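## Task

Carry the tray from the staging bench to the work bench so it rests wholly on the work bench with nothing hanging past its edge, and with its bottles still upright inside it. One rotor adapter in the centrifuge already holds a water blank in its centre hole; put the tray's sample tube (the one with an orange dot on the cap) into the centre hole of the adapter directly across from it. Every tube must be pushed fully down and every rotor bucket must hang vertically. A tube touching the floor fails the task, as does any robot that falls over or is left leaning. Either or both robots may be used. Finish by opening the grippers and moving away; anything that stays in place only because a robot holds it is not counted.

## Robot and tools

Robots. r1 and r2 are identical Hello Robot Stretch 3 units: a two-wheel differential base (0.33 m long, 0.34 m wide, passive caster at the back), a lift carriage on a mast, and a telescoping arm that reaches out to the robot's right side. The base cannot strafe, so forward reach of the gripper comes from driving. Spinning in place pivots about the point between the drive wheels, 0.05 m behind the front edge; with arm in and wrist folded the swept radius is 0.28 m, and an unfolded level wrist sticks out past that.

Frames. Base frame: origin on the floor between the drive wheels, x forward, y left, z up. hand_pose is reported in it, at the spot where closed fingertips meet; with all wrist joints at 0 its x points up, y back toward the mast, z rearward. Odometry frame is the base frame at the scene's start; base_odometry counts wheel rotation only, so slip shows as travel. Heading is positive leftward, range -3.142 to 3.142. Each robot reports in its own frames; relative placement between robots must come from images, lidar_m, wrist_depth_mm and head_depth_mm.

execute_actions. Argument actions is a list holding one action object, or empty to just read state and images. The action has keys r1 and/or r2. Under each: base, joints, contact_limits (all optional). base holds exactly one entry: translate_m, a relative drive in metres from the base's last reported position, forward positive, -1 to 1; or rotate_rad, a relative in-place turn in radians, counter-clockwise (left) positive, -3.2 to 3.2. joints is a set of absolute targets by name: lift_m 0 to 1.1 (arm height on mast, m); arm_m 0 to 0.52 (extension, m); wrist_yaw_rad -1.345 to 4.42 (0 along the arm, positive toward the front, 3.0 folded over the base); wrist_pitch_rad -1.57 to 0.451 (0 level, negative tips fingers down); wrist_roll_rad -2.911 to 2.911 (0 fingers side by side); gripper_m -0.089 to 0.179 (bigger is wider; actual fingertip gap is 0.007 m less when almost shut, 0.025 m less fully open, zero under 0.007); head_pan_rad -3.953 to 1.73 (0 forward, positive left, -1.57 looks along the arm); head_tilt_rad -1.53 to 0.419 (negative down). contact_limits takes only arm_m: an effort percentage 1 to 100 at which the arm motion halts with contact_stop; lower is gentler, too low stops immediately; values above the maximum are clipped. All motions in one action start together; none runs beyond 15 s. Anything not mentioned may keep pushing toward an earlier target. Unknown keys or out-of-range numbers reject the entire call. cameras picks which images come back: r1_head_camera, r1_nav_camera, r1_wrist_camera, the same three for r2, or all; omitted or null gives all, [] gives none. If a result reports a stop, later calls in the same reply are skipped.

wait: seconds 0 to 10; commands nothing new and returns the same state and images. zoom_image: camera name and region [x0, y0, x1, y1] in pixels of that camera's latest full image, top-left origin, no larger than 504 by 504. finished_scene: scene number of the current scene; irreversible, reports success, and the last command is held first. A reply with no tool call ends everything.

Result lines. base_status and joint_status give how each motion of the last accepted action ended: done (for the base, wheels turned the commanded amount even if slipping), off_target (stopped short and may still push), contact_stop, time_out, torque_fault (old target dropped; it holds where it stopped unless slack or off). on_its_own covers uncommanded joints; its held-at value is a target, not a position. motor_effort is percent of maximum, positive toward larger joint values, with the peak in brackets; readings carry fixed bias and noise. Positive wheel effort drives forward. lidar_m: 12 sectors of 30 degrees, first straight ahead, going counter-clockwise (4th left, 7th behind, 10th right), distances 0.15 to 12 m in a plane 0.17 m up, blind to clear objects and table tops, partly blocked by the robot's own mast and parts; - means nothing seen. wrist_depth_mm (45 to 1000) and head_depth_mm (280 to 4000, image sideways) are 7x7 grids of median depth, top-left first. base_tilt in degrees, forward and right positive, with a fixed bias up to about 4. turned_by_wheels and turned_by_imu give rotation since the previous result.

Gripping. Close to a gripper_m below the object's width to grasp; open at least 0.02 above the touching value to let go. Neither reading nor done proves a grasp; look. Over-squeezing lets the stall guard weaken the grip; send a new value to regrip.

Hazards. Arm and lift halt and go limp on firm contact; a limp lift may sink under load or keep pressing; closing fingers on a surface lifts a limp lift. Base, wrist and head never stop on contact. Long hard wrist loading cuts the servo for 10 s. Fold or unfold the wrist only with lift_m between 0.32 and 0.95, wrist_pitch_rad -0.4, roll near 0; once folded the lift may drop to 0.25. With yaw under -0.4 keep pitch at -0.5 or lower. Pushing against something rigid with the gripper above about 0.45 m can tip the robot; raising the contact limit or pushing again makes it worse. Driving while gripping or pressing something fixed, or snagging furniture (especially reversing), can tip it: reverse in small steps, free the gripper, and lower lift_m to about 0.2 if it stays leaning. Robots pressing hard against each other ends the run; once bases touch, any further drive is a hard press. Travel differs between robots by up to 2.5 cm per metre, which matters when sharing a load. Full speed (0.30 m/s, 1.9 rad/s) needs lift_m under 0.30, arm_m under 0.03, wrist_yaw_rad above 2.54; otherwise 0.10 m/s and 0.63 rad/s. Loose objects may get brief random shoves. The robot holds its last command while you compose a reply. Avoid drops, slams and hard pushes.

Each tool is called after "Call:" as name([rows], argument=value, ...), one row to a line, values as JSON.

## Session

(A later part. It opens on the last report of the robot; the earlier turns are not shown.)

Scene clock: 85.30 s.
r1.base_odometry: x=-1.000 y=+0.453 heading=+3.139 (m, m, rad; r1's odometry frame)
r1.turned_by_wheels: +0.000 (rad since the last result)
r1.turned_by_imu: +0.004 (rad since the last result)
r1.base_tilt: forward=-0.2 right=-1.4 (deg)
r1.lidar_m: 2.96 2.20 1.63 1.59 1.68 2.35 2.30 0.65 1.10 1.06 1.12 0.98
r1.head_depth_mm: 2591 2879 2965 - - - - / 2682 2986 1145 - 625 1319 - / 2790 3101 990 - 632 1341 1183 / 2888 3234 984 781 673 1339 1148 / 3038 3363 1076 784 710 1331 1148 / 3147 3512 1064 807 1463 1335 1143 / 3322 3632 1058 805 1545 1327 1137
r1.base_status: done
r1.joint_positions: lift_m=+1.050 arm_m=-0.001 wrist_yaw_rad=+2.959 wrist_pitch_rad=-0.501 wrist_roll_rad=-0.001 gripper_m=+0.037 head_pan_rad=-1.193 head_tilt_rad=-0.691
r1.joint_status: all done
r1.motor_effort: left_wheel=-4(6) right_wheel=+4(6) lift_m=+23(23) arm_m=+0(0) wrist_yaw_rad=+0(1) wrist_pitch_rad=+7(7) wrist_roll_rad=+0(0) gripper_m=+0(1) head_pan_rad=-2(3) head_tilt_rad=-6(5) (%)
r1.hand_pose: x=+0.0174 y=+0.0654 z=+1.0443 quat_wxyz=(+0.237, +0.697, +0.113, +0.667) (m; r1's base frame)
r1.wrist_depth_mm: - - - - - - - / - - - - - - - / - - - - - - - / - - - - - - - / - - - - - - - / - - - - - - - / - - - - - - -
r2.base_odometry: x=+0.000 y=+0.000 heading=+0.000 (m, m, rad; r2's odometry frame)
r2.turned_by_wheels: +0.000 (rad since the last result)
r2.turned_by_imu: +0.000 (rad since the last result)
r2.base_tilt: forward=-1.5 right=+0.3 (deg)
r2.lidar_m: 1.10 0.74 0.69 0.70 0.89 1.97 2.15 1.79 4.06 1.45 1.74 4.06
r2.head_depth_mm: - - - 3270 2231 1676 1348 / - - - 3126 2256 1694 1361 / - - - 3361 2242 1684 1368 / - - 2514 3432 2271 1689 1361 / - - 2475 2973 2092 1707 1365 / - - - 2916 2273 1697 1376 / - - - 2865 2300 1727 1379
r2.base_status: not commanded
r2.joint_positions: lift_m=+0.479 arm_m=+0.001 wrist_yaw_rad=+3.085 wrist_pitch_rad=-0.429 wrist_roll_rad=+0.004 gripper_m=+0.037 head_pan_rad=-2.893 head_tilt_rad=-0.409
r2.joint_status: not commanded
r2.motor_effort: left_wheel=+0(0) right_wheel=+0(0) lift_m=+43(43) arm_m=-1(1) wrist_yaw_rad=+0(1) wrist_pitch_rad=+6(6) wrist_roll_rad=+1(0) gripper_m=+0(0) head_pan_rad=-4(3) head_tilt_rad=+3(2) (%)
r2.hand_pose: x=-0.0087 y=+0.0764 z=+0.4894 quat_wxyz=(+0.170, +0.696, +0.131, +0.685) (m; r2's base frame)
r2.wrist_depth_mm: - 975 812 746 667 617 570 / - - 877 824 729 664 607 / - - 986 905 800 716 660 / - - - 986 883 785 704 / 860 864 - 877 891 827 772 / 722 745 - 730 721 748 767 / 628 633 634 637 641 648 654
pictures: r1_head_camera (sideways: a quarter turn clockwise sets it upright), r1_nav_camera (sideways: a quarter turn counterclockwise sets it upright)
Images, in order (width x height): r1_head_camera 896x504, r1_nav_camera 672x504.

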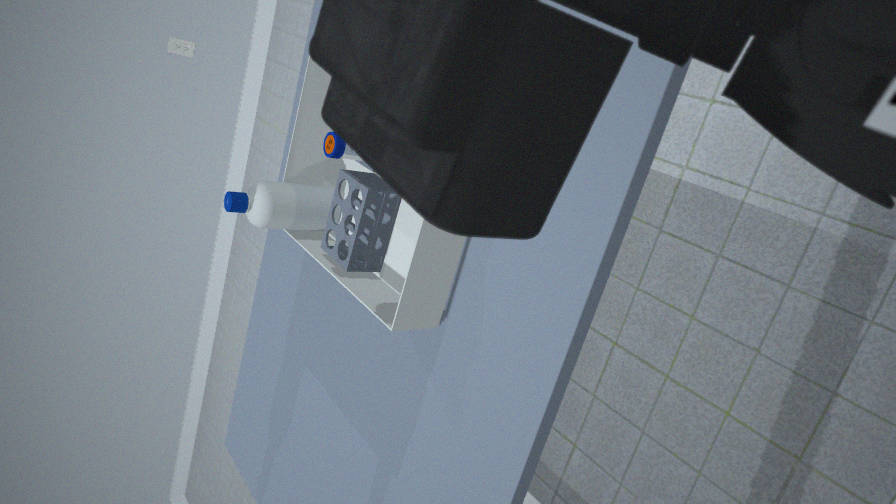

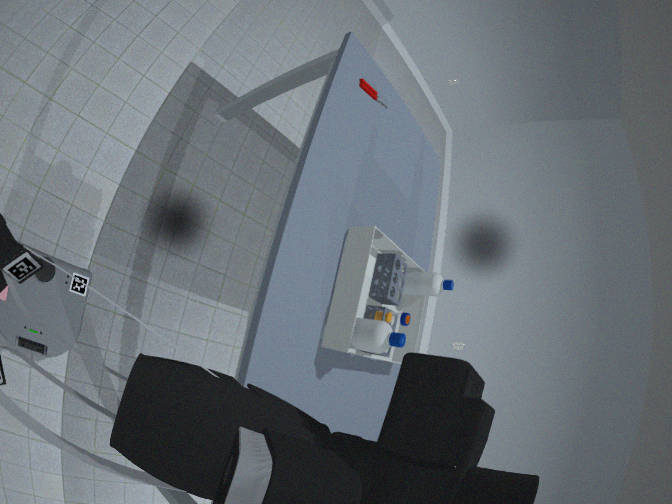

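Call:
execute_actions([
  {"r1":{"joints":{"wrist_yaw_rad":0,"wrist_pitch_rad":-0.4,"lift_m":0.95,"head_pan_rad":-1.57}}},
], cameras=[])

Call:
execute_actions([
  {"r1":{"joints":{"wrist_pitch_rad":-1.57,"lift_m":1.09,"arm_m":0.25,"gripper_m":0.1}}},
], cameras=["r1_head_camera","r1_wrist_camera","r1_nav_camera"])

Scene clock: 95.90 s.
r1.base_odometry: x=-1.000 y=+0.453 heading=+3.139 (m, m, rad; r1's odometry frame)
r1.turned_by_wheels: +0.000 (rad since the last result)
r1.turned_by_imu: +0.001 (rad since the last result)
r1.base_tilt: forward=-0.2 right=-1.4 (deg)
r1.lidar_m: 2.96 2.21 1.63 1.59 1.68 2.36 2.31 0.65 1.10 1.06 1.11 0.97
r1.head_depth_mm: 2649 3001 1095 857 - - - / 2661 3023 1091 823 - - - / 2685 3009 1086 848 - - - / 2670 3058 1032 843 - 1325 1126 / 2676 3057 1020 728 653 1329 1146 / 2692 3076 938 754 651 1333 1143 / 2694 3046 919 753 649 1329 1144
r1.base_status: not commanded
r1.joint_positions: lift_m=+0.950 arm_m=-0.001 wrist_yaw_rad=+0.002 wrist_pitch_rad=-0.421 wrist_roll_rad=-0.001 gripper_m=+0.037 head_pan_rad=-1.563 head_tilt_rad=-0.691
r1.joint_status: all done
r1.motor_effort: left_wheel=-4(4) right_wheel=+4(4) lift_m=+14(22) arm_m=+0(0) wrist_yaw_rad=-2(2) wrist_pitch_rad=+11(11) wrist_roll_rad=+0(0) gripper_m=+0(0) head_pan_rad=-2(21) head_tilt_rad=-5(5) (%)
r1.hand_pose: x=-0.0210 y=-0.3683 z=+0.9623 quat_wxyz=(+0.692, +0.149, -0.691, -0.147) (m; r1's base frame)
r1.wrist_depth_mm: - - - - - - - / - 843 - - - - - / 678 588 423 719 728 746 - / 485 451 436 560 560 573 576 / 431 445 450 445 456 438 463 / 368 370 360 374 377 380 388 / 319 319 322 325 325 330 332
r2.base_odometry: x=+0.000 y=+0.000 heading=+0.000 (m, m, rad; r2's odometry frame)
r2.turned_by_wheels: +0.000 (rad since the last result)
r2.turned_by_imu: +0.000 (rad since the last result)
r2.base_tilt: forward=-1.5 right=+0.2 (deg)
r2.lidar_m: 1.10 0.75 0.69 0.70 0.90 1.97 2.14 1.79 4.07 1.45 1.75 4.06
r2.head_depth_mm: - - - 3296 2252 1675 1354 / - - - 3194 2264 1695 1355 / - - - 3335 2252 1692 1363 / - - 2532 3408 2266 1699 1366 / - - 2496 2965 2105 1703 1368 / - - 2562 2889 2277 1723 1364 / - - - 2900 2271 1717 1382
r2.base_status: not commanded
r2.joint_positions: lift_m=+0.479 arm_m=+0.001 wrist_yaw_rad=+3.085 wrist_pitch_rad=-0.429 wrist_roll_rad=+0.004 gripper_m=+0.037 head_pan_rad=-2.893 head_tilt_rad=-0.409
r2.joint_status: not commanded
r2.motor_effort: left_wheel=+0(0) right_wheel=+0(0) lift_m=+43(43) arm_m=-1(1) wrist_yaw_rad=+0(1) wrist_pitch_rad=+6(6) wrist_roll_rad=+0(0) gripper_m=+0(0) head_pan_rad=-3(3) head_tilt_rad=+3(3) (%)
r2.hand_pose: x=-0.0087 y=+0.0764 z=+0.4894 quat_wxyz=(+0.170, +0.696, +0.131, +0.685) (m; r2's base frame)
r2.wrist_depth_mm: - 979 794 748 682 618 559 / - - 882 828 737 665 613 / - - 979 907 803 719 654 / - - - 978 887 776 703 / 855 868 - 886 898 834 760 / 722 735 - 747 727 753 774 / 626 642 645 642 656 650 659
pictures: none
No camera images: the call's "cameras" was empty. Leave "cameras" out to get every camera's image.

Scene clock: 98.97 s.
r1.base_odometry: x=-1.000 y=+0.453 heading=+3.139 (m, m, rad; r1's odometry frame)
r1.turned_by_wheels: +0.000 (rad since the last result)
r1.turned_by_imu: +0.001 (rad since the last result)
r1.base_tilt: forward=-0.2 right=-1.4 (deg)
r1.lidar_m: 2.96 2.21 1.63 1.59 1.68 2.35 2.30 0.65 1.09 1.06 1.12 0.97
r1.head_depth_mm: 2616 3016 1097 825 663 1322 1160 / - 3062 1088 822 660 1344 1158 / - - 996 834 658 1340 1153 / 2682 2960 986 801 654 1342 1149 / 2686 3071 1020 722 652 1331 1148 / 2696 3073 935 754 650 1329 1144 / 2703 3052 921 751 649 1329 1137
r1.base_status: not commanded
r1.joint_positions: lift_m=+1.090 arm_m=+0.250 wrist_yaw_rad=+0.000 wrist_pitch_rad=-1.555 wrist_roll_rad=-0.001 gripper_m=+0.100 head_pan_rad=-1.563 head_tilt_rad=-0.692
r1.joint_status: all done
joint sent to its limit — the command would take r1.wrist_pitch_rad past its lower limit, so that joint was sent only as far as its limit.
r1.motor_effort: left_wheel=-4(4) right_wheel=+4(3) lift_m=+22(20) arm_m=+3(5) wrist_yaw_rad=+0(2) wrist_pitch_rad=-3(10) wrist_roll_rad=+0(0) gripper_m=+1(78) head_pan_rad=-2(3) head_tilt_rad=-4(5) (%)
r1.hand_pose: x=-0.0216 y=-0.3746 z=+0.9719 quat_wxyz=(+0.504, +0.496, -0.503, -0.496) (m; r1's base frame)
r1.wrist_depth_mm: 334 338 341 343 347 351 343 / 344 347 352 357 358 361 368 / 355 360 363 368 369 374 377 / - - - - - - - / - - - - - - - / - - - - - - - / - - - - - - -
r2.base_odometry: x=+0.000 y=+0.000 heading=+0.000 (m, m, rad; r2's odometry frame)
r2.turned_by_wheels: +0.000 (rad since the last result)
r2.turned_by_imu: +0.000 (rad since the last result)
r2.base_tilt: forward=-1.5 right=+0.2 (deg)
r2.lidar_m: 1.10 0.74 0.69 0.70 0.89 1.97 2.14 1.79 4.06 1.45 1.74 4.06
r2.head_depth_mm: - - - 3278 2234 1705 1365 / - - - 3118 2232 1705 1366 / - - - 3380 2233 1704 1365 / - - 2495 3413 2274 1691 1362 / - - 2492 2961 2090 1705 1373 / - - - 2889 2285 1717 1370 / - - - 2871 2292 1721 1368
r2.base_status: not commanded
r2.joint_positions: lift_m=+0.479 arm_m=+0.001 wrist_yaw_rad=+3.085 wrist_pitch_rad=-0.429 wrist_roll_rad=+0.004 gripper_m=+0.037 head_pan_rad=-2.893 head_tilt_rad=-0.409
r2.joint_status: not commanded
r2.motor_effort: left_wheel=+0(0) right_wheel=+0(0) lift_m=+43(43) arm_m=-1(1) wrist_yaw_rad=+0(1) wrist_pitch_rad=+6(6) wrist_roll_rad=+0(0) gripper_m=+1(0) head_pan_rad=-3(4) head_tilt_rad=+4(3) (%)
r2.hand_pose: x=-0.0087 y=+0.0764 z=+0.4894 quat_wxyz=(+0.170, +0.696, +0.131, +0.685) (m; r2's base frame)
r2.wrist_depth_mm: - 971 815 745 669 612 571 / - - 880 825 734 672 606 / - - 995 910 808 730 664 / - - - 993 889 791 693 / 864 862 - 882 895 823 755 / 717 745 - 731 734 756 756 / 633 632 624 637 650 653 663
pictures: r1_head_camera (sideways: a quarter turn clockwise sets it upright), r1_nav_camera (sideways: a quarter turn counterclockwise sets it upright), r1_wrist_camera
Images, in order (width x height): r1_head_camera 896x504, r1_nav_camera 672x504, r1_wrist_camera 644x364.

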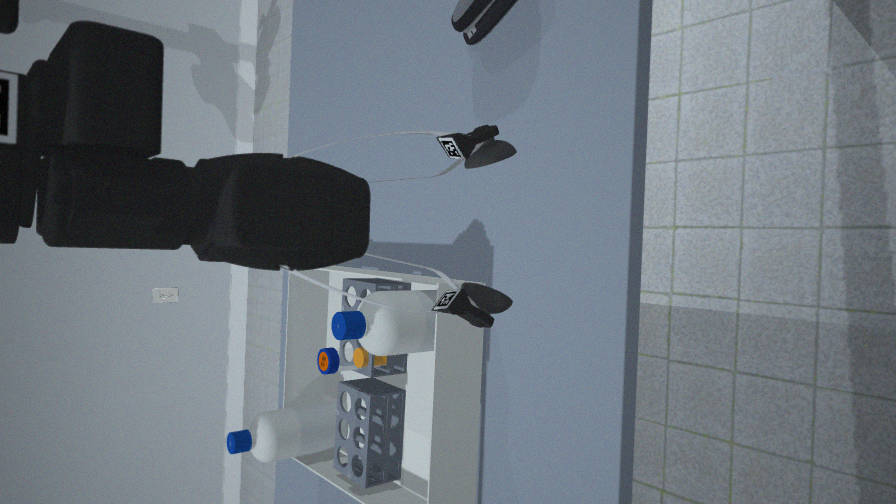

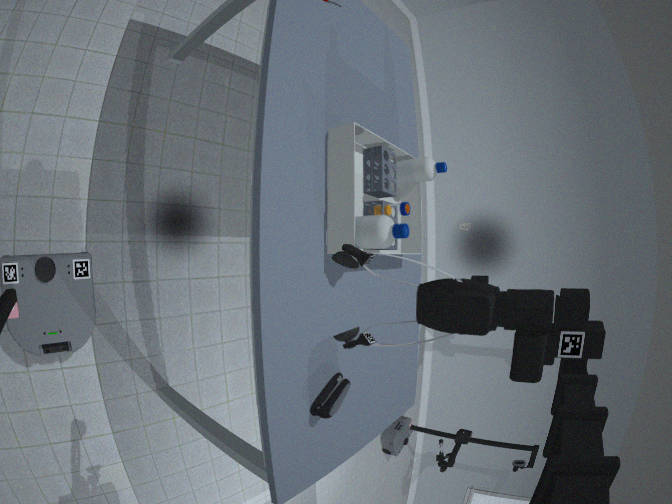

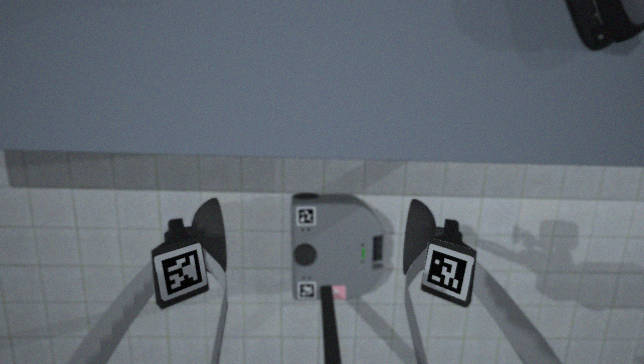

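Call:
execute_actions([
  {"r1":{"base":{"translate_m":0.22},"joints":{"arm_m":0.43,"wrist_roll_rad":1.57}}},
], cameras=["r1_head_camera","r1_wrist_camera"])

Scene clock: 117.70 s.
r1.base_odometry: x=-1.220 y=+0.453 heading=+3.139 (m, m, rad; r1's odometry frame)
r1.turned_by_wheels: +0.000 (rad since the last result)
r1.turned_by_imu: +0.001 (rad since the last result)
r1.base_tilt: forward=-0.2 right=-1.4 (deg)
r1.lidar_m: 2.74 2.21 1.64 1.58 1.65 2.35 2.53 0.83 1.10 1.07 1.12 0.79
r1.head_depth_mm: 2690 3001 1091 825 662 1342 1161 / 2705 3069 1082 745 659 1344 1159 / - 3087 1026 743 657 1354 1150 / 2656 3176 1022 761 656 1335 1153 / 2679 3042 941 759 652 1337 1147 / 2694 3046 1064 806 668 1326 1141 / 2737 3080 1056 804 667 1327 1145
r1.base_status: done
r1.joint_positions: lift_m=+1.090 arm_m=+0.430 wrist_yaw_rad=+0.000 wrist_pitch_rad=-1.555 wrist_roll_rad=+1.566 gripper_m=+0.100 head_pan_rad=-1.563 head_tilt_rad=-0.692
r1.joint_status: all done
r1.motor_effort: left_wheel=-3(5) right_wheel=+3(7) lift_m=+22(22) arm_m=+3(4) wrist_yaw_rad=+0(0) wrist_pitch_rad=-3(3) wrist_roll_rad=+1(1) gripper_m=+0(0) head_pan_rad=-3(2) head_tilt_rad=-4(4) (%)
r1.hand_pose: x=-0.0215 y=-0.5544 z=+0.9718 quat_wxyz=(+0.002, +0.002, -0.713, -0.702) (m; r1's base frame)
r1.wrist_depth_mm: 279 277 207 341 346 - - / 290 322 259 355 356 - - / 288 355 357 363 367 - - / 340 361 370 377 383 - - / 318 376 384 390 391 - - / 331 343 355 403 412 - - / 412 412 416 417 428 - -
r2.base_odometry: x=+0.000 y=+0.000 heading=+0.000 (m, m, rad; r2's odometry frame)
r2.turned_by_wheels: +0.000 (rad since the last result)
r2.turned_by_imu: +0.000 (rad since the last result)
r2.base_tilt: forward=-1.4 right=+0.3 (deg)
r2.lidar_m: 1.10 0.74 0.69 0.70 0.89 1.97 2.15 1.79 4.06 1.45 1.74 4.06
r2.head_depth_mm: - - - 3256 2224 1673 1349 / - - - 3160 2264 1682 1357 / - - - 3337 2279 1683 1357 / - - 2507 3398 2262 1705 1374 / - - 2504 3006 2112 1711 1369 / - - - 2983 2286 1719 1373 / - - - 2980 2292 1723 1375
r2.base_status: not commanded
r2.joint_positions: lift_m=+0.479 arm_m=+0.001 wrist_yaw_rad=+3.085 wrist_pitch_rad=-0.429 wrist_roll_rad=+0.004 gripper_m=+0.037 head_pan_rad=-2.893 head_tilt_rad=-0.409
r2.joint_status: not commanded
r2.motor_effort: left_wheel=+0(0) right_wheel=+0(0) lift_m=+43(43) arm_m=-1(1) wrist_yaw_rad=+1(0) wrist_pitch_rad=+6(6) wrist_roll_rad=+0(0) gripper_m=+0(0) head_pan_rad=-4(4) head_tilt_rad=+3(4) (%)
r2.hand_pose: x=-0.0087 y=+0.0764 z=+0.4894 quat_wxyz=(+0.170, +0.696, +0.131, +0.685) (m; r2's base frame)
r2.wrist_depth_mm: - 982 809 749 681 614 567 / - - 878 804 729 660 608 / - - 965 893 791 720 647 / - - - 987 880 782 714 / 853 858 - 893 895 822 759 / 718 740 - 733 740 757 763 / 627 635 638 642 645 656 658
pictures: r1_head_camera (sideways: a quarter turn clockwise sets it upright), r1_wrist_camera
Images, in order (width x height): r1_head_camera 896x504, r1_wrist_camera 644x364.

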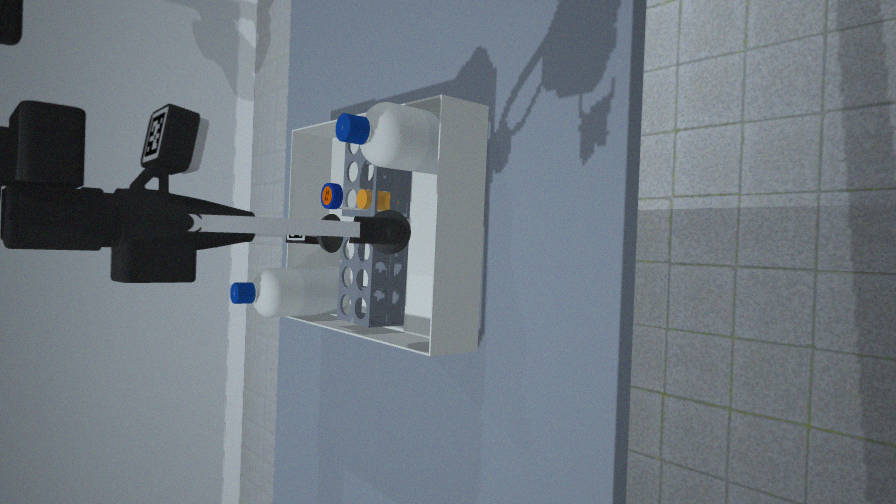

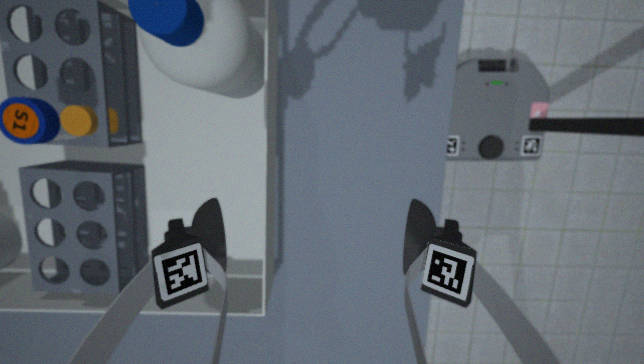

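Call:
execute_actions([
  {"r1":{"base":{"translate_m":0.05},"joints":{"arm_m":0.48,"gripper_m":0.08,"lift_m":1.02}}},
], cameras=["r1_head_camera","r1_wrist_camera"])

Scene clock: 126.37 s.
r1.base_odometry: x=-1.270 y=+0.453 heading=+3.139 (m, m, rad; r1's odometry frame)
r1.turned_by_wheels: +0.000 (rad since the last result)
r1.turned_by_imu: +0.001 (rad since the last result)
r1.base_tilt: forward=-0.3 right=-1.3 (deg)
r1.lidar_m: 2.69 2.19 1.65 1.57 1.65 2.34 2.57 0.88 1.10 1.07 1.12 0.75
r1.head_depth_mm: 2580 3110 1093 798 663 1350 1159 / 2559 3050 1031 740 661 1347 1158 / - 3037 1027 764 659 1347 1154 / 2641 3022 916 757 655 1329 1148 / 2712 3051 1072 783 653 1332 1143 / 2706 3094 1062 807 668 1331 1145 / 2683 3079 1054 804 667 1329 1144
r1.base_status: done
r1.joint_positions: lift_m=+1.020 arm_m=+0.480 wrist_yaw_rad=+0.000 wrist_pitch_rad=-1.555 wrist_roll_rad=+1.566 gripper_m=+0.080 head_pan_rad=-1.563 head_tilt_rad=-0.692
r1.joint_status: all done
r1.motor_effort: left_wheel=-3(5) right_wheel=+3(8) lift_m=+14(19) arm_m=+3(4) wrist_yaw_rad=+0(0) wrist_pitch_rad=-3(4) wrist_roll_rad=+1(1) gripper_m=+0(70) head_pan_rad=-2(3) head_tilt_rad=-5(5) (%)
r1.hand_pose: x=-0.0215 y=-0.6044 z=+0.9024 quat_wxyz=(+0.002, +0.002, -0.713, -0.702) (m; r1's base frame)
r1.wrist_depth_mm: 210 265 271 275 279 283 - / 220 276 282 283 286 290 - / 258 283 290 293 299 298 - / 251 289 299 302 307 311 - / 242 281 309 315 317 325 - / 248 255 261 323 333 - - / 330 333 337 339 341 - -
r2.base_odometry: x=+0.000 y=+0.000 heading=+0.000 (m, m, rad; r2's odometry frame)
r2.turned_by_wheels: +0.000 (rad since the last result)
r2.turned_by_imu: +0.000 (rad since the last result)
r2.base_tilt: forward=-1.5 right=+0.3 (deg)
r2.lidar_m: 1.10 0.74 0.69 0.70 0.89 1.97 2.15 1.79 4.06 1.45 1.75 4.06
r2.head_depth_mm: - - - 3294 2245 1694 1354 / - - - 3135 2255 1697 1359 / - - - 3367 2227 1697 1363 / - - 2466 3396 2281 1699 1368 / - - 2505 2958 2099 1715 1367 / - - - 3021 2281 1721 1376 / - - - 3096 2301 1740 1373
r2.base_status: not commanded
r2.joint_positions: lift_m=+0.479 arm_m=+0.001 wrist_yaw_rad=+3.085 wrist_pitch_rad=-0.429 wrist_roll_rad=+0.004 gripper_m=+0.037 head_pan_rad=-2.893 head_tilt_rad=-0.409
r2.joint_status: not commanded
r2.motor_effort: left_wheel=-1(0) right_wheel=+0(0) lift_m=+43(43) arm_m=-1(1) wrist_yaw_rad=+1(1) wrist_pitch_rad=+6(7) wrist_roll_rad=+0(0) gripper_m=+0(1) head_pan_rad=-4(4) head_tilt_rad=+3(3) (%)
r2.hand_pose: x=-0.0087 y=+0.0764 z=+0.4894 quat_wxyz=(+0.170, +0.696, +0.131, +0.685) (m; r2's base frame)
r2.wrist_depth_mm: - 964 798 747 672 620 571 / - - 872 817 747 673 609 / - - 978 885 796 721 665 / - - - 988 894 782 712 / 865 872 - 894 879 842 764 / 731 733 - 770 721 759 763 / 636 638 643 642 643 648 663
pictures: r1_head_camera (sideways: a quarter turn clockwise sets it upright), r1_wrist_camera
Images, in order (width x height): r1_head_camera 896x504, r1_wrist_camera 644x364.

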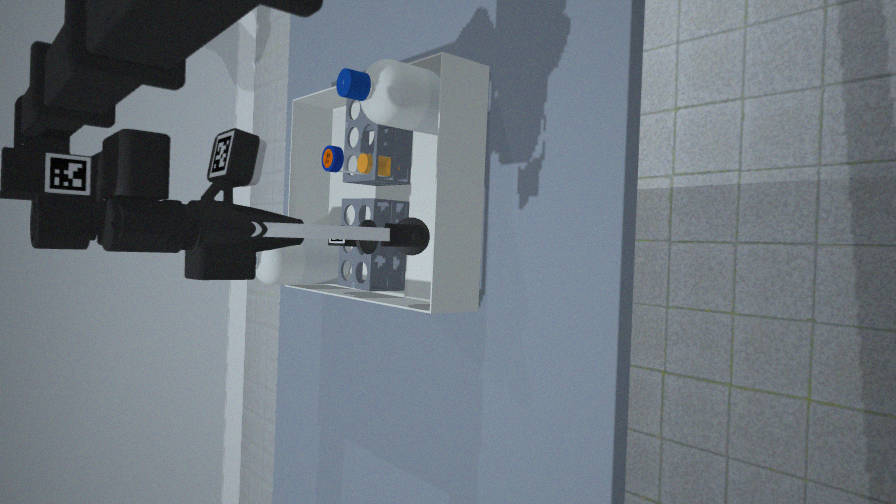

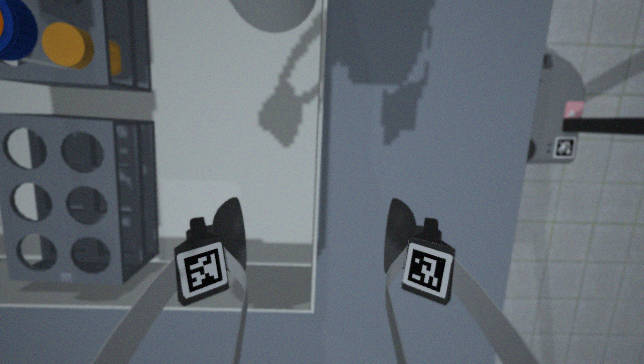

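Call:
execute_actions([
  {"r1":{"base":{"translate_m":-0.05}}},
], cameras=[])

Call:
execute_actions([
  {"r1":{"joints":{"lift_m":0.97}}},
], cameras=["r1_head_camera","r1_wrist_camera"])

Scene clock: 138.40 s.
r1.base_odometry: x=-1.220 y=+0.453 heading=+3.139 (m, m, rad; r1's odometry frame)
r1.turned_by_wheels: +0.000 (rad since the last result)
r1.turned_by_imu: +0.001 (rad since the last result)
r1.base_tilt: forward=-0.3 right=-1.3 (deg)
r1.lidar_m: 2.74 2.20 1.65 1.58 1.65 2.35 2.53 0.83 1.10 1.07 1.12 0.79
r1.head_depth_mm: 2581 3101 1094 823 663 1352 1159 / 2571 3040 1088 745 660 1345 1159 / - 3050 1021 741 656 1344 1152 / 2631 3003 1003 756 656 1343 1151 / 2697 3042 944 758 652 1332 1146 / 2715 3047 1065 813 668 1328 1140 / 2692 3074 1052 804 668 1323 1143
r1.base_status: done
r1.joint_positions: lift_m=+1.020 arm_m=+0.480 wrist_yaw_rad=+0.000 wrist_pitch_rad=-1.555 wrist_roll_rad=+1.566 gripper_m=+0.080 head_pan_rad=-1.563 head_tilt_rad=-0.692
r1.joint_status: not commanded
r1.motor_effort: left_wheel=-3(10) right_wheel=+3(5) lift_m=+14(14) arm_m=+3(3) wrist_yaw_rad=+0(0) wrist_pitch_rad=-3(3) wrist_roll_rad=+1(1) gripper_m=+0(2) head_pan_rad=-2(3) head_tilt_rad=-4(4) (%)
r1.hand_pose: x=-0.0215 y=-0.6044 z=+0.9024 quat_wxyz=(+0.002, +0.002, -0.713, -0.702) (m; r1's base frame)
r1.wrist_depth_mm: 213 251 140 274 280 282 - / 222 272 279 283 288 290 - / 219 260 289 292 297 299 - / 283 294 300 303 306 312 - / 245 277 307 315 316 323 - / 254 281 322 325 332 - - / 260 267 282 333 343 - -
r2.base_odometry: x=+0.000 y=+0.000 heading=+0.000 (m, m, rad; r2's odometry frame)
r2.turned_by_wheels: +0.000 (rad since the last result)
r2.turned_by_imu: +0.000 (rad since the last result)
r2.base_tilt: forward=-1.5 right=+0.2 (deg)
r2.lidar_m: 1.10 0.74 0.69 0.70 0.90 1.97 2.15 1.79 4.05 1.45 1.75 4.06
r2.head_depth_mm: - - - 3265 2241 1689 1358 / - - - 3119 2249 1680 1362 / - - - 3338 2246 1701 1363 / - - 2516 3362 2249 1710 1359 / - - 2478 2942 2098 1693 1368 / - - - 2973 2278 1704 1373 / - - - 3066 2271 1711 1375
r2.base_status: not commanded
r2.joint_positions: lift_m=+0.479 arm_m=+0.001 wrist_yaw_rad=+3.085 wrist_pitch_rad=-0.429 wrist_roll_rad=+0.004 gripper_m=+0.037 head_pan_rad=-2.893 head_tilt_rad=-0.409
r2.joint_status: not commanded
r2.motor_effort: left_wheel=+0(0) right_wheel=+0(1) lift_m=+43(43) arm_m=-1(1) wrist_yaw_rad=-1(0) wrist_pitch_rad=+6(6) wrist_roll_rad=+0(0) gripper_m=+0(0) head_pan_rad=-3(4) head_tilt_rad=+3(3) (%)
r2.hand_pose: x=-0.0087 y=+0.0764 z=+0.4894 quat_wxyz=(+0.170, +0.696, +0.131, +0.685) (m; r2's base frame)
r2.wrist_depth_mm: - 986 809 741 668 623 573 / - - 896 810 731 664 614 / - - 980 876 802 722 660 / - - - 985 880 792 714 / 876 860 - 883 882 831 757 / 728 736 - 740 734 769 757 / 629 640 634 642 651 651 662
pictures: none
No camera images: the call's "cameras" was empty. Leave "cameras" out to get every camera's image.

Scene clock: 139.70 s.
r1.base_odometry: x=-1.220 y=+0.453 heading=+3.139 (m, m, rad; r1's odometry frame)
r1.turned_by_wheels: +0.000 (rad since the last result)
r1.turned_by_imu: +0.000 (rad since the last result)
r1.base_tilt: forward=-0.2 right=-1.4 (deg)
r1.lidar_m: 2.74 2.20 1.65 1.58 1.65 2.35 2.52 0.83 1.10 1.07 1.12 0.79
r1.head_depth_mm: 2659 2896 - 800 662 1346 1157 / 2631 3197 1044 745 661 1347 1158 / 2623 - 986 741 657 1341 1158 / 2702 2985 937 761 654 1341 1152 / 2695 3070 942 758 653 1333 1147 / 2686 3048 1064 806 668 1333 1141 / 2697 3071 1056 804 666 1330 1145
r1.base_status: not commanded
r1.joint_positions: lift_m=+0.970 arm_m=+0.480 wrist_yaw_rad=+0.000 wrist_pitch_rad=-1.555 wrist_roll_rad=+1.566 gripper_m=+0.080 head_pan_rad=-1.563 head_tilt_rad=-0.692
r1.joint_status: all done
r1.motor_effort: left_wheel=-3(4) right_wheel=+3(3) lift_m=+14(14) arm_m=+4(4) wrist_yaw_rad=+0(0) wrist_pitch_rad=-4(4) wrist_roll_rad=+1(1) gripper_m=+1(0) head_pan_rad=-3(2) head_tilt_rad=-4(4) (%)
r1.hand_pose: x=-0.0215 y=-0.6044 z=+0.8524 quat_wxyz=(+0.002, +0.002, -0.713, -0.702) (m; r1's base frame)
r1.wrist_depth_mm: 195 219 100 228 232 232 969 / 197 230 231 236 238 240 - / 180 236 239 243 246 249 - / 218 244 247 252 254 257 - / 220 252 257 260 262 266 - / 228 257 267 270 276 276 - / 207 266 272 277 284 287 -
r2.base_odometry: x=+0.000 y=+0.000 heading=+0.000 (m, m, rad; r2's odometry frame)
r2.turned_by_wheels: +0.000 (rad since the last result)
r2.turned_by_imu: +0.000 (rad since the last result)
r2.base_tilt: forward=-1.5 right=+0.2 (deg)
r2.lidar_m: 1.10 0.75 0.69 0.70 0.89 1.97 2.15 1.79 4.06 1.45 1.75 4.06
r2.head_depth_mm: - - - 3274 2236 1678 1348 / - - - 3113 2233 1692 1363 / - - - 3373 2275 1697 1359 / - - 2492 3435 2286 1714 1366 / - - 2475 2952 2083 1691 1358 / - - - 2986 2259 1711 1363 / - - - 3049 2289 1717 1376
r2.base_status: not commanded
r2.joint_positions: lift_m=+0.479 arm_m=+0.001 wrist_yaw_rad=+3.085 wrist_pitch_rad=-0.429 wrist_roll_rad=+0.004 gripper_m=+0.037 head_pan_rad=-2.893 head_tilt_rad=-0.409
r2.joint_status: not commanded
r2.motor_effort: left_wheel=+0(0) right_wheel=+0(0) lift_m=+43(43) arm_m=-1(1) wrist_yaw_rad=-1(0) wrist_pitch_rad=+6(6) wrist_roll_rad=+0(0) gripper_m=+0(0) head_pan_rad=-4(3) head_tilt_rad=+2(3) (%)
r2.hand_pose: x=-0.0087 y=+0.0764 z=+0.4894 quat_wxyz=(+0.170, +0.696, +0.131, +0.685) (m; r2's base frame)
r2.wrist_depth_mm: - - 785 755 675 616 565 / - - 872 807 725 659 597 / - - 977 899 805 733 652 / - - - 978 877 788 709 / 851 857 - 881 904 839 758 / 730 732 - 747 727 761 759 / 630 631 650 646 643 659 658
pictures: r1_head_camera (sideways: a quarter turn clockwise sets it upright), r1_wrist_camera
Images, in order (width x height): r1_head_camera 896x504, r1_wrist_camera 644x364.

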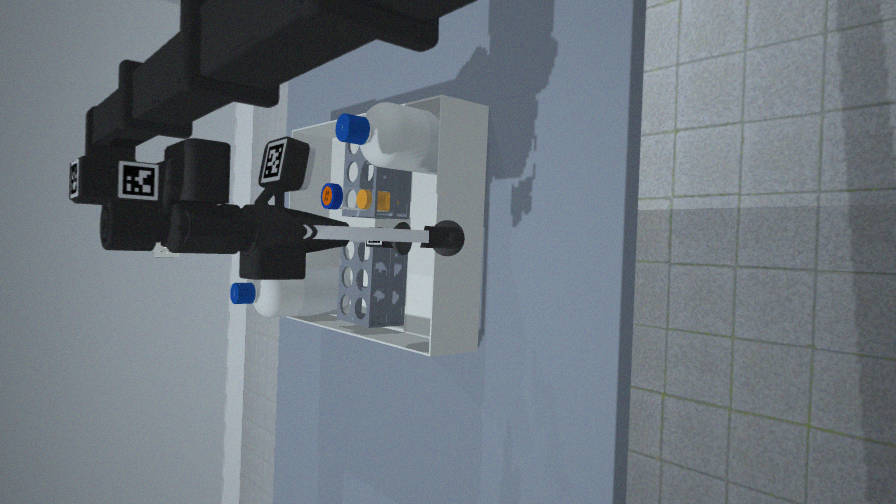

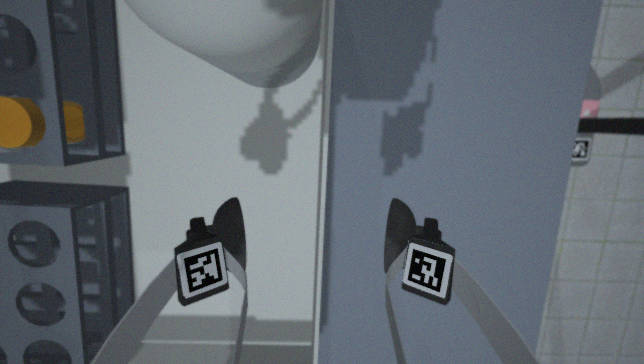

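Call:
execute_actions([
  {"r1":{"joints":{"lift_m":0.94}}},
], cameras=[])

Call:
execute_actions([
  {"r1":{"joints":{"gripper_m":-0.06}}},
], cameras=[])

Call:
execute_actions([
  {"r1":{"joints":{"lift_m":0.96}}},
], cameras=["r1_head_camera","r1_wrist_camera"])

Scene clock: 147.93 s.
r1.base_odometry: x=-1.220 y=+0.453 heading=+3.139 (m, m, rad; r1's odometry frame)
r1.turned_by_wheels: +0.000 (rad since the last result)
r1.turned_by_imu: +0.001 (rad since the last result)
r1.base_tilt: forward=-0.3 right=-1.4 (deg)
r1.lidar_m: 2.74 2.20 1.64 1.58 1.65 2.34 2.53 0.84 1.10 1.07 1.12 0.79
r1.head_depth_mm: 2642 2975 - - 644 1348 1156 / 2677 - 1002 744 660 1345 1156 / 2683 - 990 742 658 1345 1154 / 2693 2989 912 762 654 1335 1152 / 2692 3084 940 758 653 1335 1149 / 2702 3072 1064 810 668 1336 1144 / 2731 3074 1060 803 667 1328 1142
r1.base_status: not commanded
r1.joint_positions: lift_m=+0.940 arm_m=+0.480 wrist_yaw_rad=+0.000 wrist_pitch_rad=-1.555 wrist_roll_rad=+1.566 gripper_m=+0.080 head_pan_rad=-1.563 head_tilt_rad=-0.692
r1.joint_status: all done
r1.motor_effort: left_wheel=-3(3) right_wheel=+3(3) lift_m=+14(14) arm_m=+3(4) wrist_yaw_rad=+0(0) wrist_pitch_rad=-4(3) wrist_roll_rad=+1(1) gripper_m=+0(1) head_pan_rad=-2(2) head_tilt_rad=-4(5) (%)
r1.hand_pose: x=-0.0215 y=-0.6044 z=+0.8224 quat_wxyz=(+0.002, +0.002, -0.713, -0.702) (m; r1's base frame)
r1.wrist_depth_mm: 189 194 85 139 203 204 207 / 193 202 203 206 209 212 213 / 180 209 210 213 216 217 220 / 212 214 217 219 223 225 229 / 213 222 224 227 229 233 - / 204 229 234 235 242 241 - / 207 239 241 244 248 251 -
r2.base_odometry: x=+0.000 y=+0.000 heading=+0.000 (m, m, rad; r2's odometry frame)
r2.turned_by_wheels: +0.000 (rad since the last result)
r2.turned_by_imu: +0.000 (rad since the last result)
r2.base_tilt: forward=-1.5 right=+0.2 (deg)
r2.lidar_m: 1.10 0.74 0.69 0.70 0.90 1.96 2.15 1.79 4.07 1.45 1.74 4.06
r2.head_depth_mm: - - - 3395 2220 1686 1350 / - - - 3084 2225 1707 1350 / - - - 3341 2243 1709 1360 / - - 2488 3392 2279 1688 1366 / - - 2483 2979 2077 1716 1370 / - - - 3025 2296 1726 1382 / - - - 3060 2292 1723 1367
r2.base_status: not commanded
r2.joint_positions: lift_m=+0.479 arm_m=+0.001 wrist_yaw_rad=+3.085 wrist_pitch_rad=-0.429 wrist_roll_rad=+0.004 gripper_m=+0.037 head_pan_rad=-2.893 head_tilt_rad=-0.409
r2.joint_status: not commanded
r2.motor_effort: left_wheel=+0(0) right_wheel=+0(0) lift_m=+43(43) arm_m=-1(1) wrist_yaw_rad=+0(1) wrist_pitch_rad=+6(6) wrist_roll_rad=+0(0) gripper_m=+0(0) head_pan_rad=-4(3) head_tilt_rad=+3(4) (%)
r2.hand_pose: x=-0.0087 y=+0.0764 z=+0.4894 quat_wxyz=(+0.170, +0.696, +0.131, +0.685) (m; r2's base frame)
r2.wrist_depth_mm: - 989 810 746 685 613 571 / - - 879 813 728 662 603 / - - 995 896 807 717 661 / - - - 981 876 780 709 / 862 873 - 886 895 839 771 / 726 727 - 738 726 765 756 / 629 634 644 640 650 660 657
pictures: none
No camera images: the call's "cameras" was empty. Leave "cameras" out to get every camera's image.

Scene clock: 149.83 s.
r1.base_odometry: x=-1.220 y=+0.453 heading=+3.139 (m, m, rad; r1's odometry frame)
r1.turned_by_wheels: +0.000 (rad since the last result)
r1.turned_by_imu: +0.000 (rad since the last result)
r1.base_tilt: forward=-0.3 right=-1.3 (deg)
r1.lidar_m: 2.74 2.20 1.64 1.58 1.65 2.34 2.52 0.83 1.10 1.07 1.12 0.78
r1.head_depth_mm: 2652 2983 - - 644 1351 1165 / 2669 - 999 742 660 1344 1157 / 2668 - 875 742 658 1345 1155 / 2699 2986 905 759 654 1333 1148 / 2700 3065 941 755 653 1329 1151 / 2696 3058 1060 805 669 1328 1147 / 2712 3090 1056 804 669 1326 1143
r1.base_status: not commanded
r1.joint_positions: lift_m=+0.940 arm_m=+0.480 wrist_yaw_rad=-0.001 wrist_pitch_rad=-1.561 wrist_roll_rad=+1.572 gripper_m=-0.059 head_pan_rad=-1.563 head_tilt_rad=-0.692
r1.joint_status: all done
r1.motor_effort: left_wheel=-4(4) right_wheel=+3(3) lift_m=+18(18) arm_m=+4(4) wrist_yaw_rad=+1(1) wrist_pitch_rad=+0(4) wrist_roll_rad=-1(1) gripper_m=-23(98) head_pan_rad=-3(3) head_tilt_rad=-4(4) (%)
r1.hand_pose: x=-0.0215 y=-0.6026 z=+0.8223 quat_wxyz=(+0.000, -0.001, -0.710, -0.704) (m; r1's base frame)
r1.wrist_depth_mm: 187 85 86 152 202 205 207 / 193 199 199 205 209 211 214 / 189 206 206 210 215 218 222 / 210 211 214 218 222 225 - / 201 219 221 - 230 234 - / 196 226 228 234 239 243 - / 211 235 238 242 248 251 -
r2.base_odometry: x=+0.000 y=+0.000 heading=+0.000 (m, m, rad; r2's odometry frame)
r2.turned_by_wheels: +0.000 (rad since the last result)
r2.turned_by_imu: +0.000 (rad since the last result)
r2.base_tilt: forward=-1.5 right=+0.2 (deg)
r2.lidar_m: 1.10 0.74 0.69 0.70 0.90 1.96 2.15 1.79 4.05 1.45 1.75 4.05
r2.head_depth_mm: - - - 3304 2250 1674 1354 / - - - 3122 2251 1683 1354 / - - - 3274 2247 1702 1344 / - - 2526 3445 2278 1702 1372 / - - 2512 2952 2087 1706 1369 / - - - 3000 2273 1713 1372 / - - - 3003 2306 1727 1371
r2.base_status: not commanded
r2.joint_positions: lift_m=+0.479 arm_m=+0.001 wrist_yaw_rad=+3.085 wrist_pitch_rad=-0.429 wrist_roll_rad=+0.004 gripper_m=+0.037 head_pan_rad=-2.893 head_tilt_rad=-0.409
r2.joint_status: not commanded
r2.motor_effort: left_wheel=+0(1) right_wheel=+0(0) lift_m=+43(43) arm_m=-1(1) wrist_yaw_rad=+1(0) wrist_pitch_rad=+6(6) wrist_roll_rad=+0(0) gripper_m=+0(0) head_pan_rad=-4(3) head_tilt_rad=+3(3) (%)
r2.hand_pose: x=-0.0087 y=+0.0764 z=+0.4894 quat_wxyz=(+0.170, +0.696, +0.131, +0.685) (m; r2's base frame)
r2.wrist_depth_mm: - 969 801 743 674 611 565 / - - 876 827 739 661 613 / - - 991 909 806 726 653 / - - - 988 873 792 713 / 862 884 - 909 882 824 772 / 725 733 - 748 715 774 767 / 633 635 635 647 640 658 656
pictures: none
No camera images: the call's "cameras" was empty. Leave "cameras" out to get every camera's image.

Scene clock: 150.77 s.
r1.base_odometry: x=-1.220 y=+0.453 heading=+3.139 (m, m, rad; r1's odometry frame)
r1.turned_by_wheels: +0.000 (rad since the last result)
r1.turned_by_imu: +0.000 (rad since the last result)
r1.base_tilt: forward=-0.3 right=-1.3 (deg)
r1.lidar_m: 2.73 2.20 1.65 1.58 1.66 2.35 2.52 0.83 1.10 1.07 1.12 0.79
r1.head_depth_mm: 2692 2906 - 796 662 1354 1160 / 2678 - 1008 743 660 1343 1154 / 2646 - 883 740 656 1340 1154 / 2672 2983 919 748 655 1334 1148 / 2690 3048 953 750 652 1333 1141 / 2701 3033 1062 809 670 1327 1149 / 2690 3076 1061 803 666 1332 1139
r1.base_status: not commanded
r1.joint_positions: lift_m=+0.959 arm_m=+0.480 wrist_yaw_rad=-0.001 wrist_pitch_rad=-1.553 wrist_roll_rad=+1.572 gripper_m=-0.056 head_pan_rad=-1.563 head_tilt_rad=-0.692
r1.joint_status: all done
r1.motor_effort: left_wheel=-4(3) right_wheel=+3(3) lift_m=+26(24) arm_m=+3(4) wrist_yaw_rad=+1(1) wrist_pitch_rad=-4(5) wrist_roll_rad=-1(1) gripper_m=-22(23) head_pan_rad=-3(3) head_tilt_rad=-5(4) (%)
r1.hand_pose: x=-0.0215 y=-0.6049 z=+0.8415 quat_wxyz=(+0.000, -0.001, -0.713, -0.701) (m; r1's base frame)
r1.wrist_depth_mm: 178 80 93 154 220 221 226 / 200 207 205 206 228 229 234 / 186 213 211 213 235 236 240 / 220 220 218 237 242 244 - / 204 228 226 - 251 254 - / 205 234 234 258 259 263 - / 209 242 243 264 270 272 -
r2.base_odometry: x=+0.000 y=+0.000 heading=+0.000 (m, m, rad; r2's odometry frame)
r2.turned_by_wheels: +0.000 (rad since the last result)
r2.turned_by_imu: +0.000 (rad since the last result)
r2.base_tilt: forward=-1.5 right=+0.3 (deg)
r2.lidar_m: 1.09 0.74 0.69 0.70 0.90 1.97 2.15 1.79 4.05 1.46 1.75 4.06
r2.head_depth_mm: - - - 3328 2227 1673 1350 / - - - 3089 2256 1680 1347 / - - - 3448 2242 1696 1356 / - - 2506 3407 2246 1694 1356 / - - 2481 2938 2102 1716 1365 / - - - 3007 2284 1720 1369 / - - - 3004 2294 1732 1376
r2.base_status: not commanded
r2.joint_positions: lift_m=+0.479 arm_m=+0.001 wrist_yaw_rad=+3.085 wrist_pitch_rad=-0.429 wrist_roll_rad=+0.004 gripper_m=+0.037 head_pan_rad=-2.893 head_tilt_rad=-0.409
r2.joint_status: not commanded
r2.motor_effort: left_wheel=+0(0) right_wheel=+0(0) lift_m=+43(43) arm_m=-1(1) wrist_yaw_rad=+1(1) wrist_pitch_rad=+6(6) wrist_roll_rad=+1(0) gripper_m=+0(0) head_pan_rad=-3(3) head_tilt_rad=+3(4) (%)
r2.hand_pose: x=-0.0087 y=+0.0764 z=+0.4894 quat_wxyz=(+0.170, +0.696, +0.131, +0.685) (m; r2's base frame)
r2.wrist_depth_mm: - 988 808 749 678 619 570 / - - 875 824 723 670 615 / - - 991 907 805 718 648 / - - - 964 876 781 705 / 844 872 - 886 896 825 760 / 728 737 - 749 740 749 754 / 635 641 638 651 642 652 666
pictures: r1_head_camera (sideways: a quarter turn clockwise sets it upright), r1_wrist_camera
Images, in order (width x height): r1_head_camera 896x504, r1_wrist_camera 644x364.

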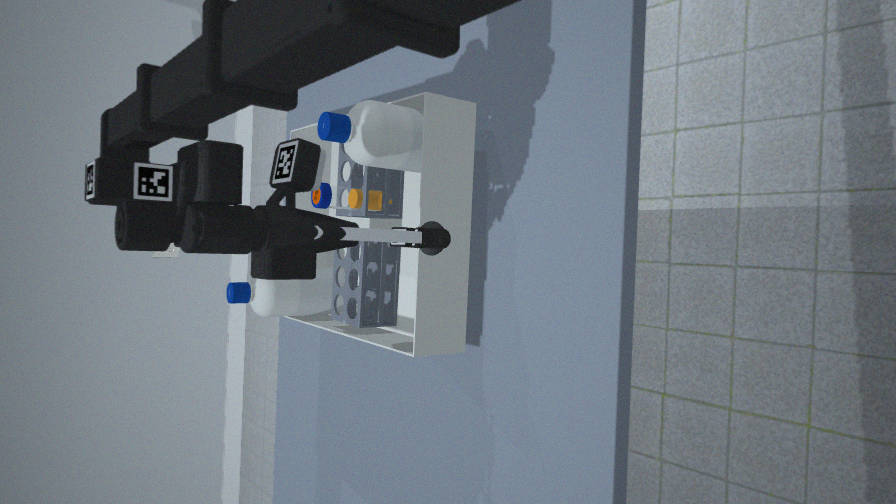

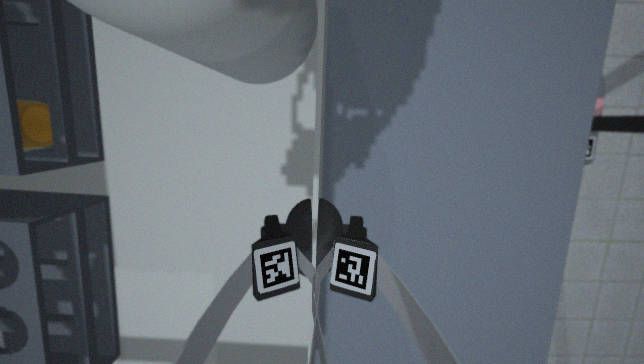

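Call:
execute_actions([
  {"r1":{"joints":{"lift_m":0.94}},"r2":{"base":{"rotate_rad":-1.97},"joints":{"head_pan_rad":0,"head_tilt_rad":-0.6}}},
], cameras=["r2_head_camera","r2_nav_camera"])

Scene clock: 171.13 s.
r1.base_odometry: x=-1.220 y=+0.453 heading=+3.139 (m, m, rad; r1's odometry frame)
r1.turned_by_wheels: +0.000 (rad since the last result)
r1.turned_by_imu: +0.002 (rad since the last result)
r1.base_tilt: forward=-0.2 right=-1.4 (deg)
r1.lidar_m: 2.74 2.20 1.65 1.58 1.65 2.35 2.52 0.83 1.10 1.07 1.12 0.79
r1.head_depth_mm: 2652 2968 - - 645 1350 1162 / 2665 - 994 743 661 1349 1155 / 2685 - 872 743 657 1345 1153 / 2693 2984 905 761 656 1335 1145 / 2670 3056 943 754 653 1331 1148 / 2678 3110 1061 807 670 1325 1140 / 2721 3073 1057 805 667 1321 1144
r1.base_status: not commanded
r1.joint_positions: lift_m=+0.940 arm_m=+0.480 wrist_yaw_rad=-0.001 wrist_pitch_rad=-1.559 wrist_roll_rad=+1.572 gripper_m=-0.050 head_pan_rad=-1.563 head_tilt_rad=-0.692
r1.joint_status: all done
r1.on_its_own: gripper_m is held at -0.051, not at your -0.060, by its stall guard, which is not easing now
r1.motor_effort: left_wheel=-4(4) right_wheel=+4(3) lift_m=+18(23) arm_m=+3(3) wrist_yaw_rad=+1(1) wrist_pitch_rad=-1(5) wrist_roll_rad=-1(1) gripper_m=-19(19) head_pan_rad=-2(3) head_tilt_rad=-5(5) (%)
r1.hand_pose: x=-0.0215 y=-0.6032 z=+0.8222 quat_wxyz=(+0.000, -0.001, -0.711, -0.703) (m; r1's base frame)
r1.wrist_depth_mm: 188 85 86 167 202 204 207 / 193 199 199 204 209 211 214 / 181 206 207 211 215 218 221 / 209 212 215 218 223 225 229 / 194 219 221 - 229 232 - / 196 226 229 235 239 243 - / 210 235 238 243 247 251 -
r2.base_odometry: x=+0.000 y=+0.000 heading=-1.970 (m, m, rad; r2's odometry frame)
r2.turned_by_wheels: -1.970 (rad since the last result)
r2.turned_by_imu: -1.945 (rad since the last result)
r2.base_tilt: forward=-1.5 right=+0.3 (deg)
r2.lidar_m: 2.06 1.45 1.96 2.47 0.96 0.71 0.69 0.72 1.01 2.96 1.87 1.79
r2.head_depth_mm: 3477 3840 3417 2316 1773 1441 1211 / 3456 3766 3432 2349 1777 1450 1211 / 3426 3831 3416 2336 1802 1450 1217 / 3361 3796 3495 2381 1799 1449 1218 / 3414 3736 3441 2368 1811 1445 1217 / 3361 3811 3246 2295 1814 1454 1218 / 3382 3683 1663 2211 1775 1461 1217
r2.base_status: done
r2.joint_positions: lift_m=+0.479 arm_m=+0.001 wrist_yaw_rad=+3.085 wrist_pitch_rad=-0.429 wrist_roll_rad=+0.004 gripper_m=+0.037 head_pan_rad=-0.007 head_tilt_rad=-0.593
r2.joint_status: all done
r2.motor_effort: left_wheel=+4(9) right_wheel=-3(6) lift_m=+43(43) arm_m=-2(1) wrist_yaw_rad=+0(0) wrist_pitch_rad=+6(6) wrist_roll_rad=+1(0) gripper_m=+0(0) head_pan_rad=+3(37) head_tilt_rad=-2(15) (%)
r2.hand_pose: x=-0.0087 y=+0.0764 z=+0.4894 quat_wxyz=(+0.170, +0.696, +0.131, +0.685) (m; r2's base frame)
r2.wrist_depth_mm: 887 - - - - - - / 886 - - - - - - / 891 - - - - - - / 893 - - - - - - / 820 866 - 893 905 903 925 / 726 732 - 736 730 754 769 / 630 628 639 637 650 642 661
pictures: r2_head_camera (sideways: a quarter turn clockwise sets it upright), r2_nav_camera (sideways: a quarter turn counterclockwise sets it upright)
Images, in order (width x height): r2_head_camera 896x504, r2_nav_camera 672x504.

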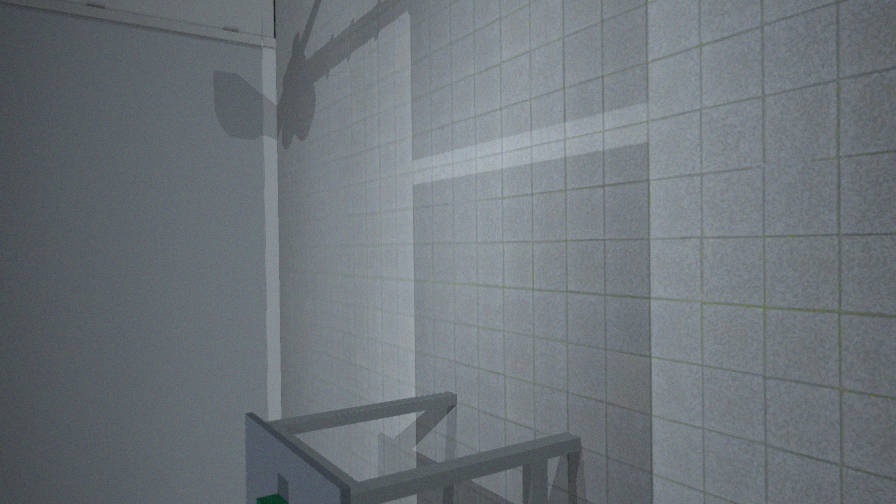

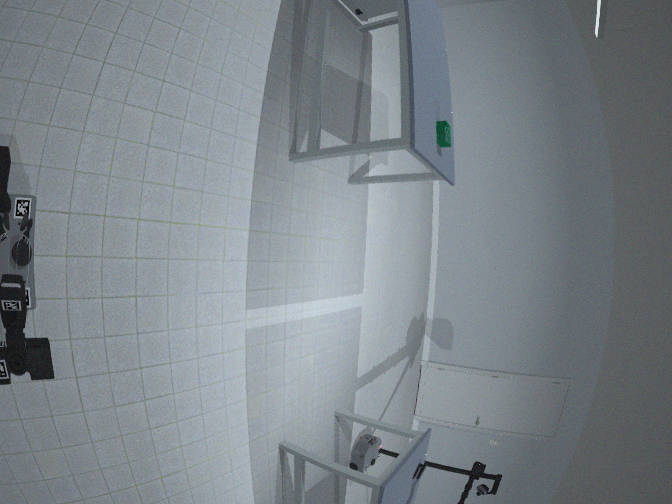

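Call:
execute_actions([
  {"r2":{"base":{"translate_m":0.9},"joints":{"lift_m":0.28,"head_pan_rad":-0.8}}},
], cameras=["r2_head_camera","r2_nav_camera"])

Scene clock: 186.17 s.
r1.base_odometry: x=-1.220 y=+0.453 heading=+3.139 (m, m, rad; r1's odometry frame)
r1.turned_by_wheels: +0.000 (rad since the last result)
r1.turned_by_imu: +0.002 (rad since the last result)
r1.base_tilt: forward=-0.3 right=-1.4 (deg)
r1.lidar_m: 2.74 2.19 1.65 1.58 1.65 2.34 2.52 0.83 1.10 1.07 1.12 0.79
r1.head_depth_mm: 2670 2974 - - 645 1353 1159 / 2660 - 997 746 661 1343 1155 / 2665 - 873 743 659 1339 1150 / 2694 2989 908 761 657 1332 1151 / 2699 3069 941 753 653 1329 1147 / 2672 3058 1062 808 668 1323 1144 / 2684 3101 1054 803 667 1319 1140
r1.base_status: not commanded
r1.joint_positions: lift_m=+0.940 arm_m=+0.480 wrist_yaw_rad=-0.001 wrist_pitch_rad=-1.559 wrist_roll_rad=+1.572 gripper_m=-0.050 head_pan_rad=-1.563 head_tilt_rad=-0.692
r1.joint_status: not commanded
r1.on_its_own: gripper_m is held at -0.051, not at your -0.060, by its stall guard, which is not easing now
r1.motor_effort: left_wheel=-4(4) right_wheel=+3(3) lift_m=+18(18) arm_m=+3(3) wrist_yaw_rad=+1(1) wrist_pitch_rad=-1(1) wrist_roll_rad=-1(1) gripper_m=-20(21) head_pan_rad=-3(1) head_tilt_rad=-5(5) (%)
r1.hand_pose: x=-0.0215 y=-0.6032 z=+0.8222 quat_wxyz=(+0.000, -0.001, -0.711, -0.703) (m; r1's base frame)
r1.wrist_depth_mm: 187 85 86 167 202 204 207 / 194 200 199 203 209 212 214 / 181 206 208 210 216 217 221 / 209 212 214 218 222 226 229 / 193 219 222 - 229 232 - / 194 227 229 235 239 241 - / 211 235 239 242 246 251 -
r2.base_odometry: x=-0.349 y=-0.829 heading=-1.970 (m, m, rad; r2's odometry frame)
r2.turned_by_wheels: +0.000 (rad since the last result)
r2.turned_by_imu: +0.002 (rad since the last result)
r2.base_tilt: forward=-1.5 right=+0.2 (deg)
r2.lidar_m: 3.16 1.21 0.69 1.94 2.20 1.63 1.59 1.66 2.32 1.59 1.28 3.26
r2.head_depth_mm: - 2011 1394 2244 1640 1440 1217 / - - 1623 2345 1766 1445 1223 / 2193 - 1728 2235 1787 1454 1213 / 3710 - 3276 2302 1785 1464 1224 / 3468 3753 3476 2358 1798 1452 1215 / 3188 3375 3568 2370 1797 1451 1222 / 2888 3070 3422 2408 1816 1465 1225
r2.base_status: done
r2.joint_positions: lift_m=+0.281 arm_m=+0.001 wrist_yaw_rad=+3.085 wrist_pitch_rad=-0.429 wrist_roll_rad=+0.004 gripper_m=+0.037 head_pan_rad=-0.793 head_tilt_rad=-0.593
r2.joint_status: all done
r2.motor_effort: left_wheel=+4(14) right_wheel=-2(4) lift_m=+20(39) arm_m=-1(1) wrist_yaw_rad=+1(0) wrist_pitch_rad=+6(6) wrist_roll_rad=+0(0) gripper_m=+0(0) head_pan_rad=-3(37) head_tilt_rad=-3(3) (%)
r2.hand_pose: x=-0.0087 y=+0.0764 z=+0.2909 quat_wxyz=(+0.170, +0.696, +0.131, +0.685) (m; r2's base frame)
r2.wrist_depth_mm: - - - - - - 558 / - - - - - 949 626 / 882 906 919 935 959 897 927 / 706 706 - 724 721 720 742 / 573 573 - 584 604 604 611 / 490 516 - - 503 506 514 / - - - - 436 439 443
pictures: r2_head_camera (sideways: a quarter turn clockwise sets it upright), r2_nav_camera (sideways: a quarter turn counterclockwise sets it upright)
Images, in order (width x height): r2_head_camera 896x504, r2_nav_camera 672x504.

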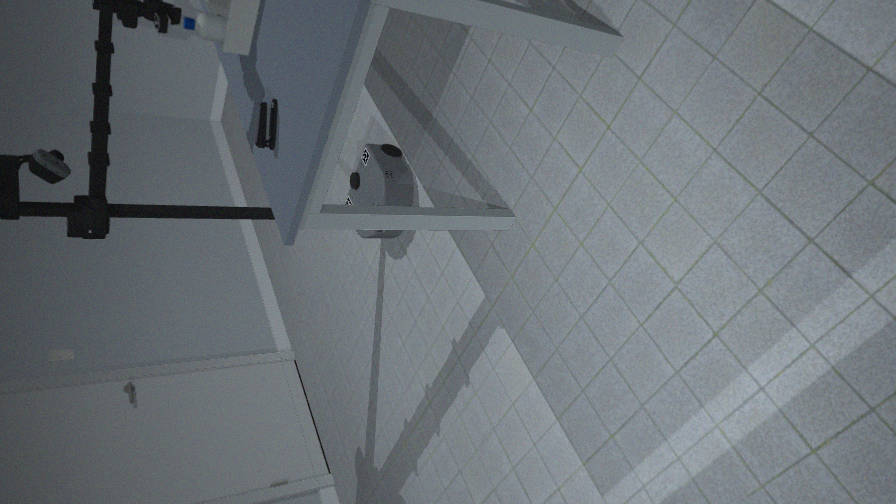

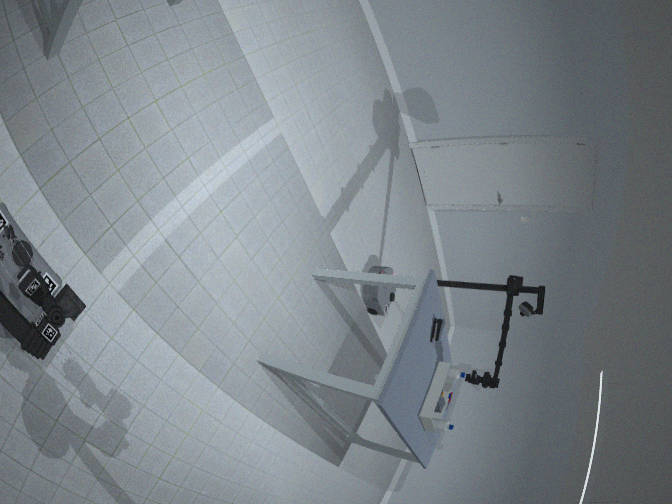

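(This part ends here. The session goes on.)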